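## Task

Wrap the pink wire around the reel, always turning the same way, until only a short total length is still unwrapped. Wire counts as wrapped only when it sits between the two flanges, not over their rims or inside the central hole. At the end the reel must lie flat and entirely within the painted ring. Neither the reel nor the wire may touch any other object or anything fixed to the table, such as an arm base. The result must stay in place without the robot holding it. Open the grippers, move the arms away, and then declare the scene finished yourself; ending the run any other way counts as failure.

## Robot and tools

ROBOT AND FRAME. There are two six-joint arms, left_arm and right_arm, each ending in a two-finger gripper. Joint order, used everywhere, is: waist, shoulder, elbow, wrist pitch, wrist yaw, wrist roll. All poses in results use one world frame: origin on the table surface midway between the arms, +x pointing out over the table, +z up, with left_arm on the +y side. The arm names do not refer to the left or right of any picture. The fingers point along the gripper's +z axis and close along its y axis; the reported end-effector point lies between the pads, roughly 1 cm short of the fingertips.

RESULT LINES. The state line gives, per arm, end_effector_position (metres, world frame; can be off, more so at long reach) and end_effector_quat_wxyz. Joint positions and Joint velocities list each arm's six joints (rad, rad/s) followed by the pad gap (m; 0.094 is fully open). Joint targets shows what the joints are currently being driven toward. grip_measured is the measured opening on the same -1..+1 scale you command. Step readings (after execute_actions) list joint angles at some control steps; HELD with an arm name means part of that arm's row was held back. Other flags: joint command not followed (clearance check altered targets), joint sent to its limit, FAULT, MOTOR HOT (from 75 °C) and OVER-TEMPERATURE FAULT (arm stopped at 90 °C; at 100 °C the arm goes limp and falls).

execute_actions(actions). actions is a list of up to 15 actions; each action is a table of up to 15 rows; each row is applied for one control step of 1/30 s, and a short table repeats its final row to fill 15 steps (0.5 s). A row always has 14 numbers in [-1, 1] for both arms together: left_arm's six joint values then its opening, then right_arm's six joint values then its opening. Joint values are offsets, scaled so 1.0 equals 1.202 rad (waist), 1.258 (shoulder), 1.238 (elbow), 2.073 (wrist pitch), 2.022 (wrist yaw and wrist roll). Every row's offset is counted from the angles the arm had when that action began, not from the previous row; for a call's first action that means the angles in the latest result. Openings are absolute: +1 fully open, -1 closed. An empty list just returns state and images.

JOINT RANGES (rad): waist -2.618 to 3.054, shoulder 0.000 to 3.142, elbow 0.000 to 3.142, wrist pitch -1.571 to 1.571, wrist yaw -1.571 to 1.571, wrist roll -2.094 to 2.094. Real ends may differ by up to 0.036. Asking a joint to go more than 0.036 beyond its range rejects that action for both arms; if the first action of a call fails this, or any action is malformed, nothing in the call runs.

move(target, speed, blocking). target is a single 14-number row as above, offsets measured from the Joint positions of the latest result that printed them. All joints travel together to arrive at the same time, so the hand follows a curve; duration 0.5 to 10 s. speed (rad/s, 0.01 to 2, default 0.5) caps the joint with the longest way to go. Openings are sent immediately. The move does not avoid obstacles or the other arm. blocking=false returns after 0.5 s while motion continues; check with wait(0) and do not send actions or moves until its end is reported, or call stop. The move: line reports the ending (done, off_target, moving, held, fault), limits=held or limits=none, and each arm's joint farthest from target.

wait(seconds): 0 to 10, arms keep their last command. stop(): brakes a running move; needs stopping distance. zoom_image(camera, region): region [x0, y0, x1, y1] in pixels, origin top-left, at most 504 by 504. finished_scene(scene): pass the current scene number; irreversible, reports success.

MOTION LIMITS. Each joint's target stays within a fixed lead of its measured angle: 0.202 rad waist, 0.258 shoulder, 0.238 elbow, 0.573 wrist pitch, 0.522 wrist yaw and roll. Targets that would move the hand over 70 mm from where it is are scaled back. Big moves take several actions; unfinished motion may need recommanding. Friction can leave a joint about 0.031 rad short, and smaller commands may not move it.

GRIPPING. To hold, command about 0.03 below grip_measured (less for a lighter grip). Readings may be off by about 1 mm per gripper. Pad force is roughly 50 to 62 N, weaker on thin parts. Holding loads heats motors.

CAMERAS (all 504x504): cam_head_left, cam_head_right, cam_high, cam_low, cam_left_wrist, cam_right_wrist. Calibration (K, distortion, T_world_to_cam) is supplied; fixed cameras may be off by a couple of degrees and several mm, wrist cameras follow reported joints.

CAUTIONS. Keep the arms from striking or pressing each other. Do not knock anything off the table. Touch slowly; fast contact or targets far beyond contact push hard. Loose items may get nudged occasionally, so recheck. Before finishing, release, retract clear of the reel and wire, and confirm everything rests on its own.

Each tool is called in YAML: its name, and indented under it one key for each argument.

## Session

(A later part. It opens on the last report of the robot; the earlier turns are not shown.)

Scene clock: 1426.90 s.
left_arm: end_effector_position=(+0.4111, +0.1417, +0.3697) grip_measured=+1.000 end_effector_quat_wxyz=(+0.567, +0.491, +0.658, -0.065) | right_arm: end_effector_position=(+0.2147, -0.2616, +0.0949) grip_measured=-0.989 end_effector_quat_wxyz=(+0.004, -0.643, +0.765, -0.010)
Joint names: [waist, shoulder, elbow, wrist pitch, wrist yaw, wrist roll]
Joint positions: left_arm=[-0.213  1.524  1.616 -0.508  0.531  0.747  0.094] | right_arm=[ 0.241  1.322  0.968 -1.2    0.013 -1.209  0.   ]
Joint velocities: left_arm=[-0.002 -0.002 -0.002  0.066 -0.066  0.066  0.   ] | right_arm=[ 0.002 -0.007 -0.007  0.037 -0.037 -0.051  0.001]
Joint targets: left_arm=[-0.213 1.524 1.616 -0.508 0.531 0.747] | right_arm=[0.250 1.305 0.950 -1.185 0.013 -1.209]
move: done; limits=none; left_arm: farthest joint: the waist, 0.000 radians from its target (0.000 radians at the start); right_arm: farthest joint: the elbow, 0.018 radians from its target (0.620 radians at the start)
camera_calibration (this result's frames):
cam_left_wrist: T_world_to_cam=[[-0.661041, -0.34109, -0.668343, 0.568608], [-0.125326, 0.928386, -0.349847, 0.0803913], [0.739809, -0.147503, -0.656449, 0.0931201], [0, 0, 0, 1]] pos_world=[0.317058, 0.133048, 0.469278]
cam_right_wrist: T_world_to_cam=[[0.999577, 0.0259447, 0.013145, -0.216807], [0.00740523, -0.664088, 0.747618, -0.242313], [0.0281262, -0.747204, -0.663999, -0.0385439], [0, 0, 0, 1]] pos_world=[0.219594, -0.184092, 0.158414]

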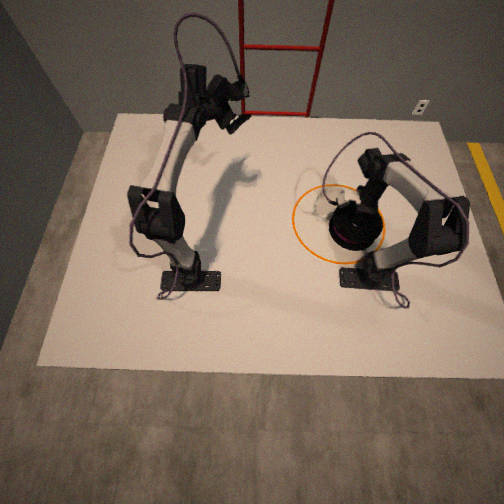

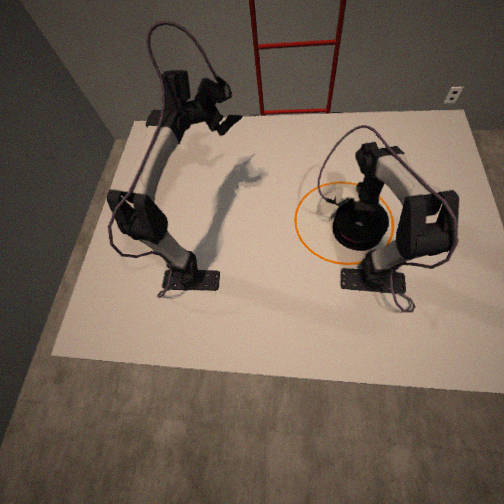

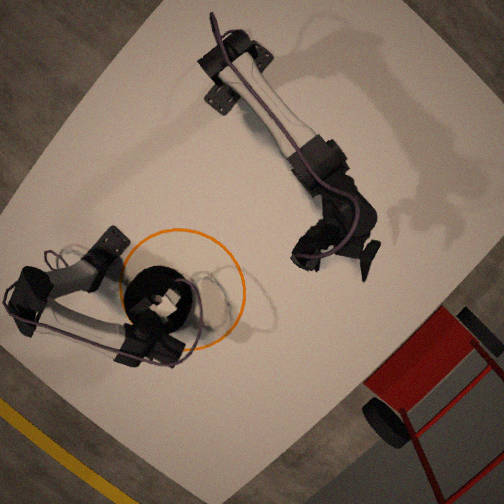

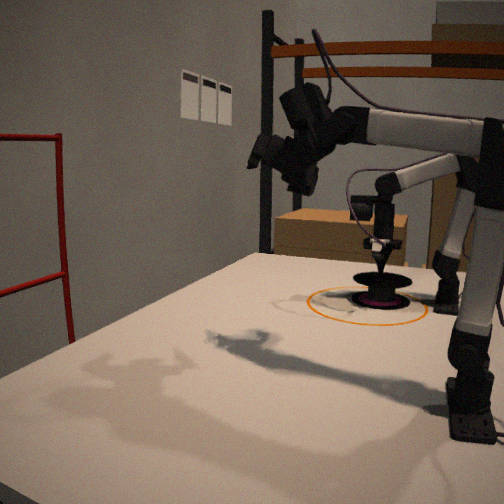

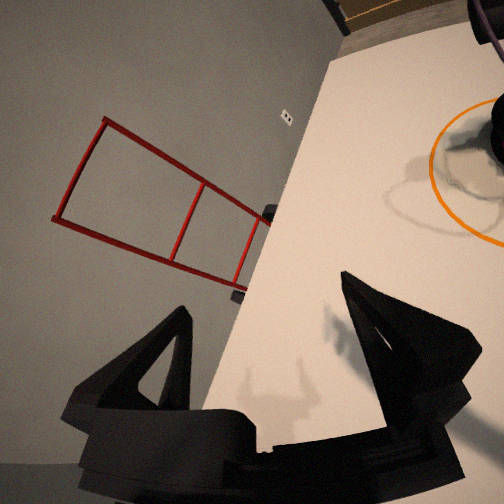

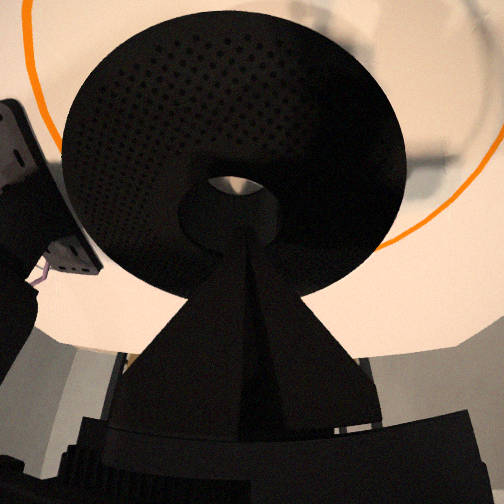

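move:
  target: [0,0,0,0,0,0,1,0,0.032,-0.113,0.079,0,0,-1]
  speed: 0.4

move:
  target: [0,0,0,0,0,0,1,0.1614,0.166,0.1527,0.0188,0,0,-1]
  speed: 0.25

Scene clock: 1438.27 s.
left_arm: end_effector_position=(+0.4111, +0.1417, +0.3697) grip_measured=+1.000 end_effector_quat_wxyz=(+0.567, +0.491, +0.658, -0.065) | right_arm: end_effector_position=(+0.2136, -0.2618, +0.0593) grip_measured=-0.989 end_effector_quat_wxyz=(+0.003, -0.643, +0.765, -0.009)
Joint names: [waist, shoulder, elbow, wrist pitch, wrist yaw, wrist roll]
Joint positions: left_arm=[-0.213  1.524  1.616 -0.508  0.531  0.747  0.094] | right_arm=[ 0.241  1.347  0.843 -1.052  0.013 -1.209  0.   ]
Joint velocities: left_arm=[ 0.002  0.002 -0.017 -0.007  0.007 -0.11   0.   ] | right_arm=[ 0.002 -0.022 -0.002 -0.037 -0.022 -0.066  0.   ]
Joint targets: left_arm=[-0.213 1.524 1.616 -0.508 0.531 0.747] | right_arm=[0.241 1.362 0.828 -1.037 0.013 -1.209]
move: done; limits=none; left_arm: farthest joint: the waist, 0.000 radians from its target (0.000 radians at the start); right_arm: farthest joint: the wrist pitch, 0.016 radians from its target (0.164 radians at the start)
camera_calibration (this result's frames):
cam_left_wrist: T_world_to_cam=[[-0.661041, -0.34109, -0.668343, 0.568608], [-0.125326, 0.928386, -0.349847, 0.0803913], [0.739809, -0.147503, -0.656449, 0.0931201], [0, 0, 0, 1]] pos_world=[0.317058, 0.133048, 0.469278]
cam_right_wrist: T_world_to_cam=[[0.999596, 0.0259483, 0.0116396, -0.215166], [0.00852576, -0.663873, 0.747797, -0.216034], [0.0271313, -0.747395, -0.663826, -0.0621427], [0, 0, 0, 1]] pos_world=[0.218607, -0.184281, 0.122802]

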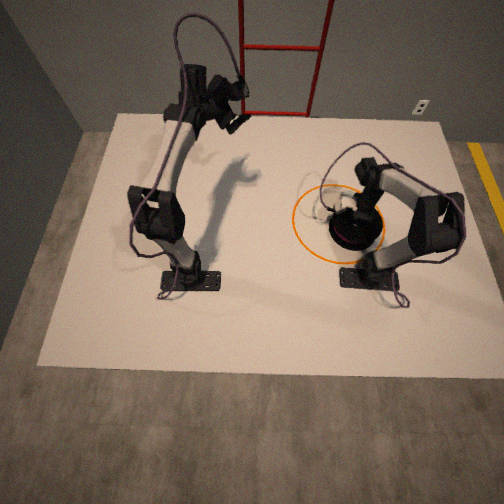

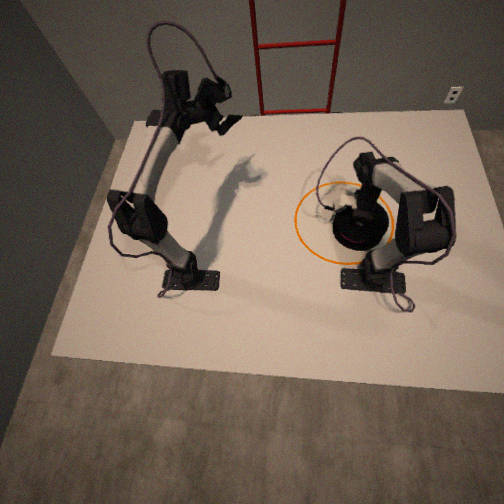

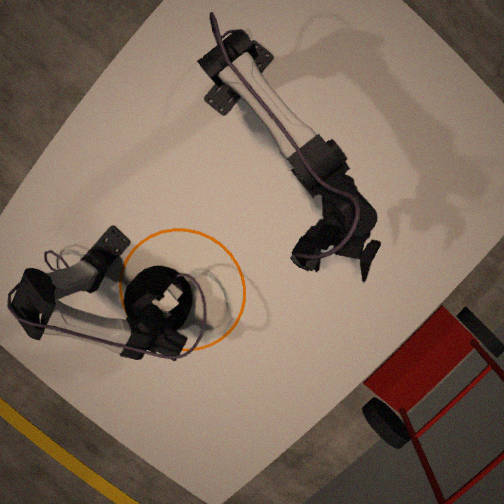

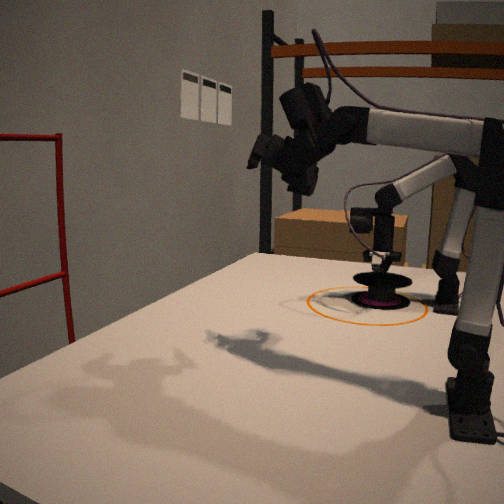

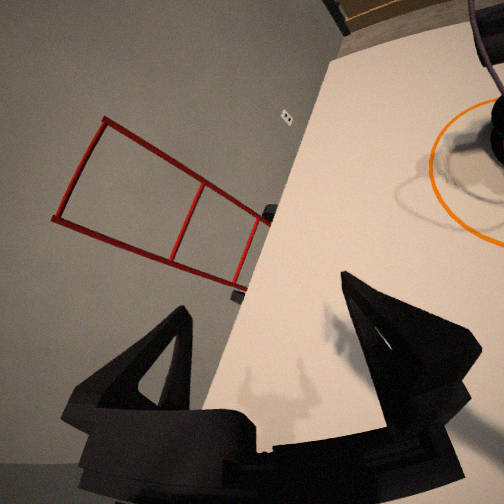

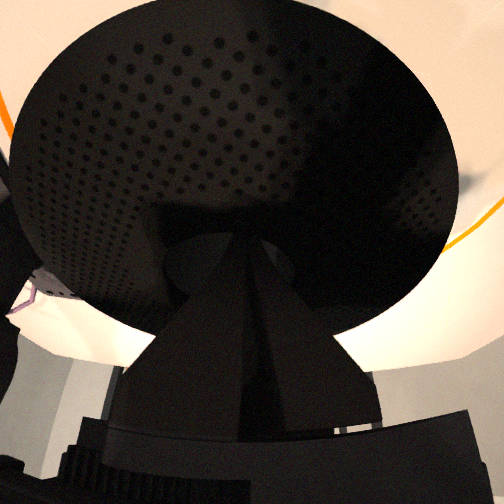

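Scene clock: 1439.47 s.
left_arm: end_effector_position=(+0.4111, +0.1417, +0.3697) grip_measured=+1.000 end_effector_quat_wxyz=(+0.567, +0.491, +0.658, -0.065) | right_arm: end_effector_position=(+0.2478, -0.2073, +0.0606) grip_measured=-0.989 end_effector_quat_wxyz=(-0.003, +0.712, -0.703, +0.009)
Joint names: [waist, shoulder, elbow, wrist pitch, wrist yaw, wrist roll]
Joint positions: left_arm=[-0.213  1.524  1.616 -0.508  0.531  0.747  0.094] | right_arm=[ 0.426  1.538  1.013 -1.034  0.014 -1.209  0.   ]
Joint velocities: left_arm=[ 0.002  0.002 -0.002  0.022  0.066 -0.037  0.   ] | right_arm=[ 0.002 -0.022  0.002 -0.022 -0.007  0.007 -0.001]
Joint targets: left_arm=[-0.213 1.524 1.616 -0.508 0.531 0.747] | right_arm=[0.435 1.556 1.032 -1.013 0.013 -1.209]
move: off_target (right_arm); limits=none; left_arm: farthest joint: the waist, 0.000 radians from its target (0.000 radians at the start); right_arm: farthest joint: the wrist pitch, 0.021 radians from its target (0.039 radians at the start)
camera_calibration (this result's frames):
cam_left_wrist: T_world_to_cam=[[-0.661041, -0.34109, -0.668343, 0.568608], [-0.125326, 0.928386, -0.349847, 0.0803913], [0.739809, -0.147503, -0.656449, 0.0931201], [0, 0, 0, 1]] pos_world=[0.317058, 0.133048, 0.469278]
cam_right_wrist: T_world_to_cam=[[0.977707, 0.209772, 0.00919117, -0.207089], [0.132292, -0.649398, 0.748853, -0.208875], [0.163057, -0.730943, -0.662673, -0.0517785], [0, 0, 0, 1]] pos_world=[0.238547, -0.130049, 0.124008]

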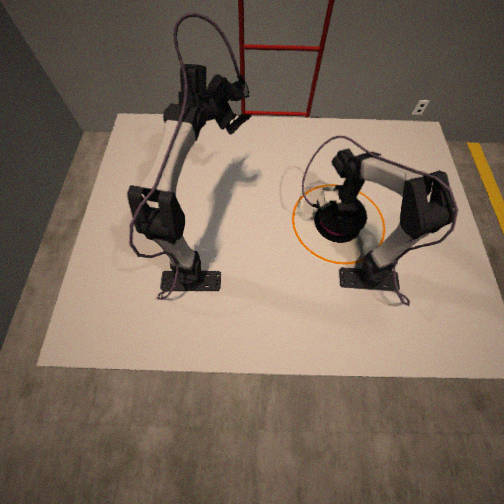

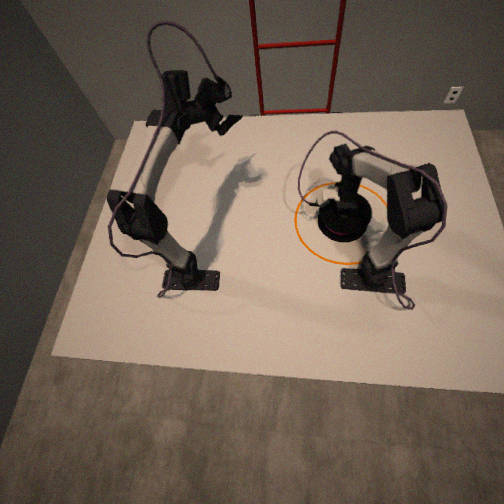

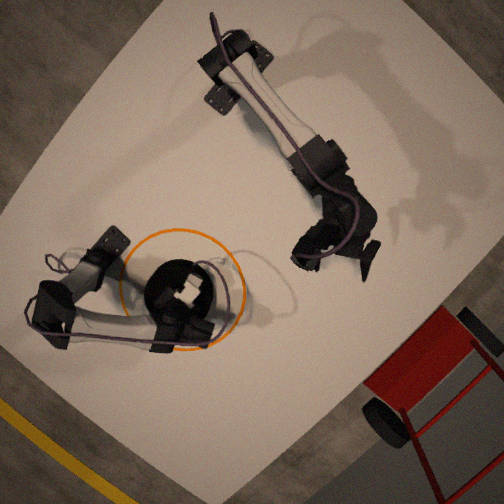

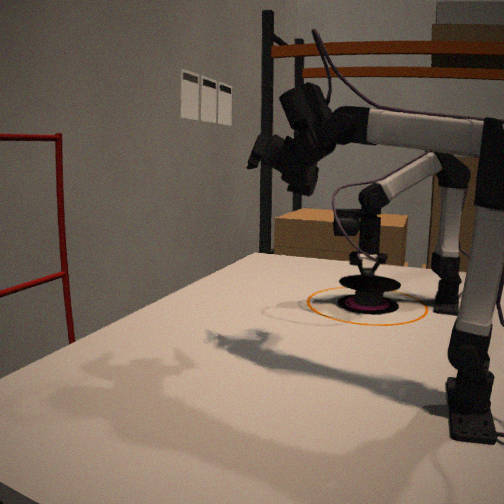

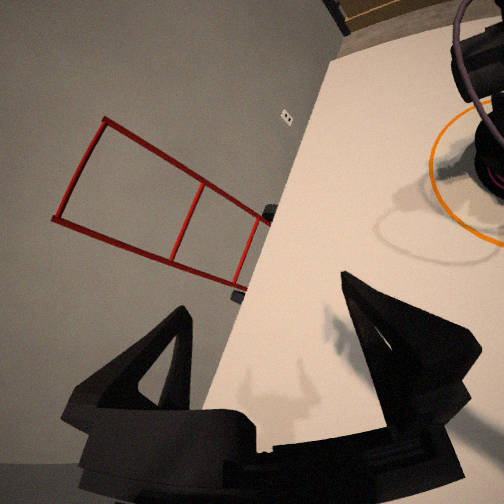

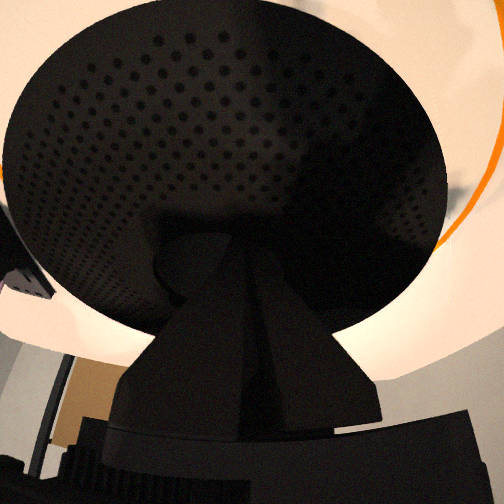

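move:
  target: [0,0,0,0,0,0,1,-0.03,-0.06,0.36,-0.236,0,0,-1]
  speed: 0.7

move:
  target: [0,0,0,0,0,0,1,-0.75,-0.15,0,0.1,0,0,-1]
  speed: 1.0

Scene clock: 1448.67 s.
left_arm: end_effector_position=(+0.4111, +0.1417, +0.3697) grip_measured=+1.000 end_effector_quat_wxyz=(+0.567, +0.491, +0.658, -0.065) | right_arm: end_effector_position=(+0.2435, -0.2161, +0.1832) grip_measured=-0.989 end_effector_quat_wxyz=(-0.012, +0.702, -0.712, +0.013)
Joint names: [waist, shoulder, elbow, wrist pitch, wrist yaw, wrist roll]
Joint positions: left_arm=[-0.213  1.524  1.616 -0.508  0.531  0.747  0.094] | right_arm=[ 0.4    1.474  1.444 -1.508  0.014 -1.209  0.   ]
Joint velocities: left_arm=[-0.012 -0.002 -0.017 -0.051  0.051 -0.007  0.   ] | right_arm=[-0.002 -0.002 -0.012 -0.007  0.022 -0.007  0.   ]
Joint targets: left_arm=[-0.213 1.524 1.616 -0.508 0.531 0.747] | right_arm=[0.390 1.462 1.458 -1.523 0.014 -1.209]
move: done; limits=none; left_arm: farthest joint: the waist, 0.000 radians from its target (0.000 radians at the start); right_arm: farthest joint: the wrist pitch, 0.016 radians from its target (0.489 radians at the start)
camera_calibration (this result's frames):
cam_left_wrist: T_world_to_cam=[[-0.661041, -0.34109, -0.668343, 0.568608], [-0.125326, 0.928386, -0.349847, 0.0803913], [0.739809, -0.147503, -0.656449, 0.0931201], [0, 0, 0, 1]] pos_world=[0.317058, 0.133048, 0.469278]
cam_right_wrist: T_world_to_cam=[[0.982563, 0.183449, 0.0302645, -0.212934], [0.0998935, -0.658146, 0.746234, -0.299343], [0.156814, -0.730199, -0.664996, 0.0257867], [0, 0, 0, 1]] pos_world=[0.23508, -0.13912, 0.246972]

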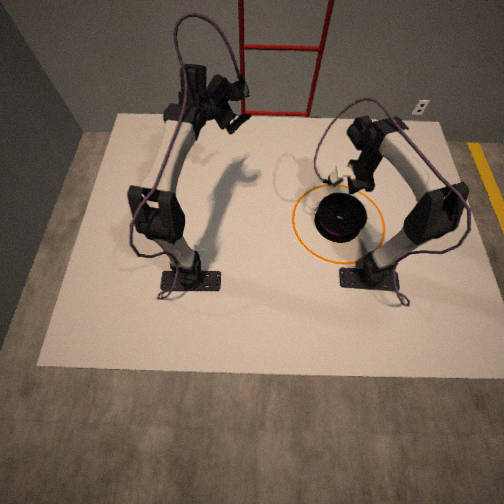

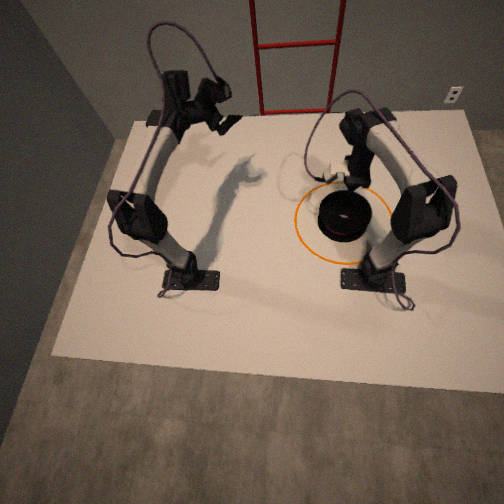

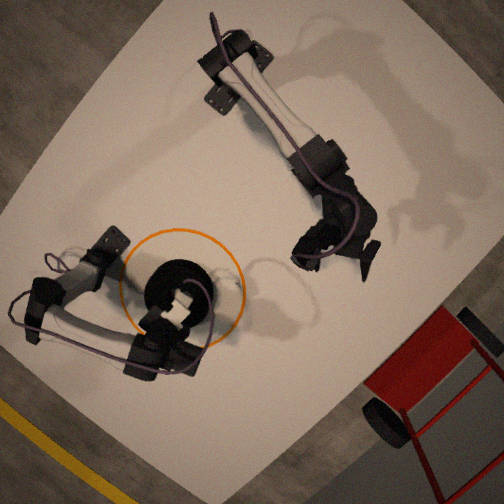

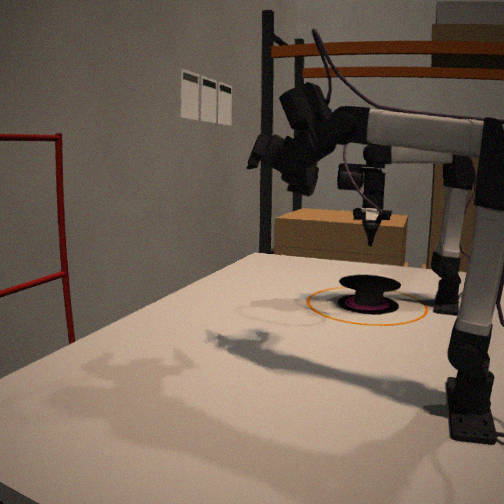

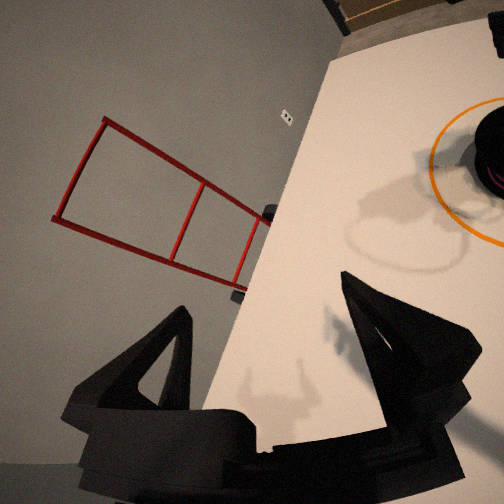

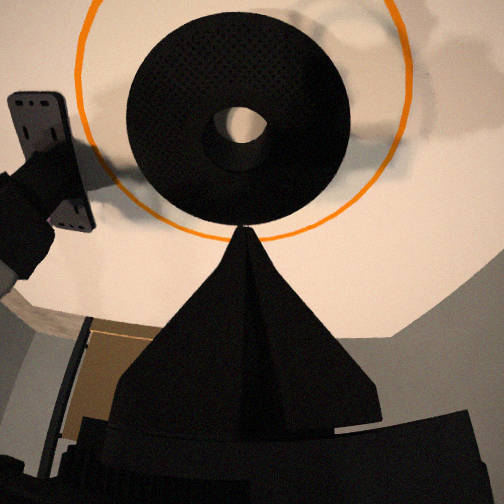

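Scene clock: 1450.27 s.
left_arm: end_effector_position=(+0.4111, +0.1417, +0.3697) grip_measured=+1.000 end_effector_quat_wxyz=(+0.567, +0.491, +0.658, -0.065) | right_arm: end_effector_position=(+0.2456, -0.4454, +0.2355) grip_measured=-0.989 end_effector_quat_wxyz=(+0.122, -0.318, +0.927, -0.156)
Joint names: [waist, shoulder, elbow, wrist pitch, wrist yaw, wrist roll]
Joint positions: left_arm=[-0.213  1.524  1.616 -0.508  0.531  0.747  0.094] | right_arm=[-0.494  1.301  1.444 -1.316  0.013 -1.209  0.   ]
Joint velocities: left_arm=[-0.007  0.002 -0.012  0.037  0.022  0.066  0.   ] | right_arm=[-0.002  0.007 -0.007 -0.051 -0.022 -0.051 -0.001]
Joint targets: left_arm=[-0.213 1.524 1.616 -0.508 0.531 0.747] | right_arm=[-0.502 1.285 1.444 -1.300 0.014 -1.209]
move: done; limits=none; left_arm: farthest joint: the waist, 0.000 radians from its target (0.000 radians at the start); right_arm: farthest joint: the shoulder, 0.016 radians from its target (0.188 radians at the start)
camera_calibration (this result's frames):
cam_left_wrist: T_world_to_cam=[[-0.661041, -0.34109, -0.668343, 0.568608], [-0.125326, 0.928386, -0.349847, 0.0803913], [0.739809, -0.147503, -0.656449, 0.0931201], [0, 0, 0, 1]] pos_world=[0.317058, 0.133048, 0.469278]
cam_right_wrist: T_world_to_cam=[[0.6943, -0.611533, 0.37944, -0.54006], [-0.670486, -0.358042, 0.64981, -0.143864], [-0.261525, -0.705573, -0.658613, 0.00505842], [0, 0, 0, 1]] pos_world=[0.279827, -0.378205, 0.301737]

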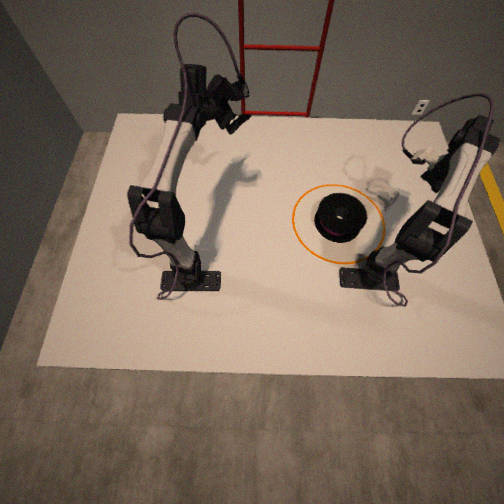

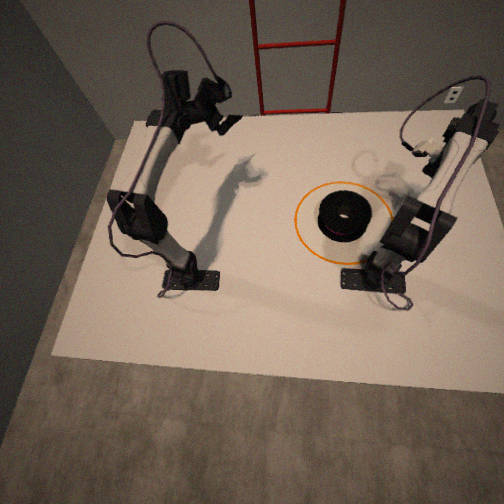

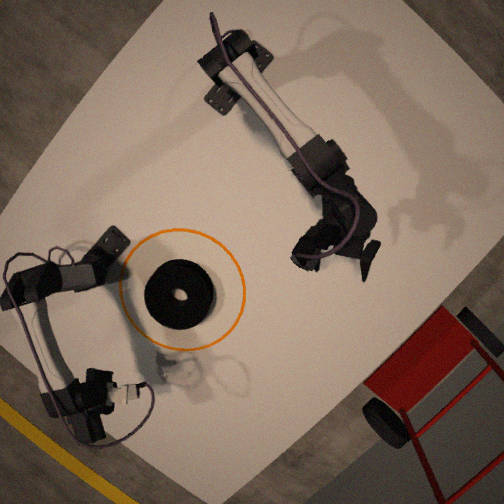

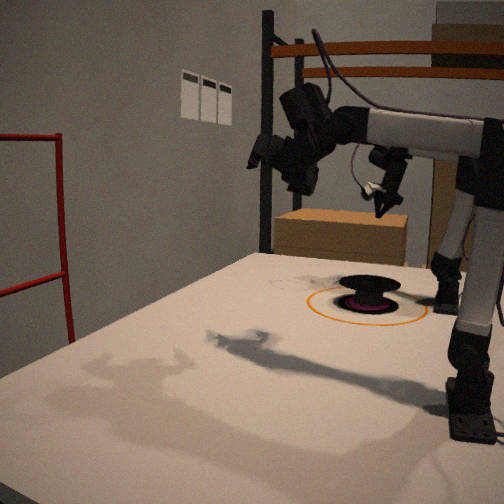

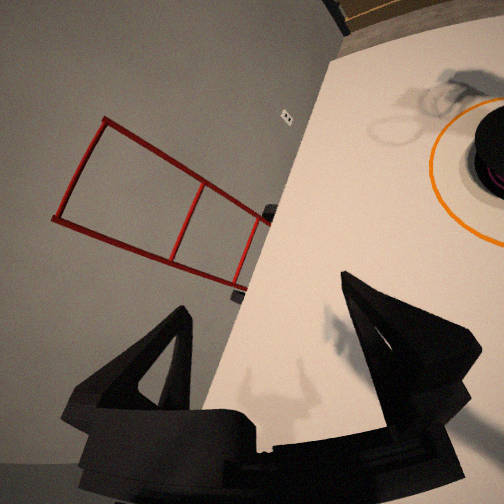

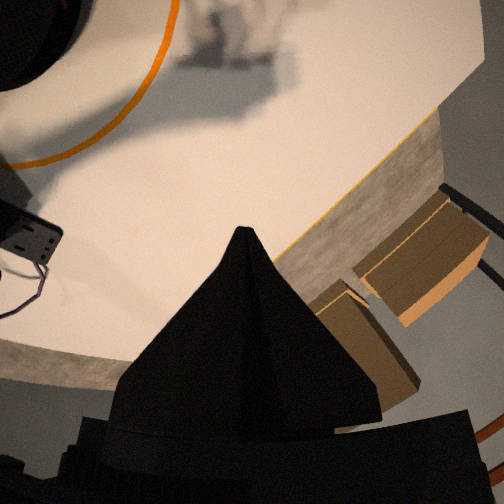

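All wire is wound, reel centred in the ring, arms clear.

finished_scene:
  scene: 1

The scene is finished: the task was done.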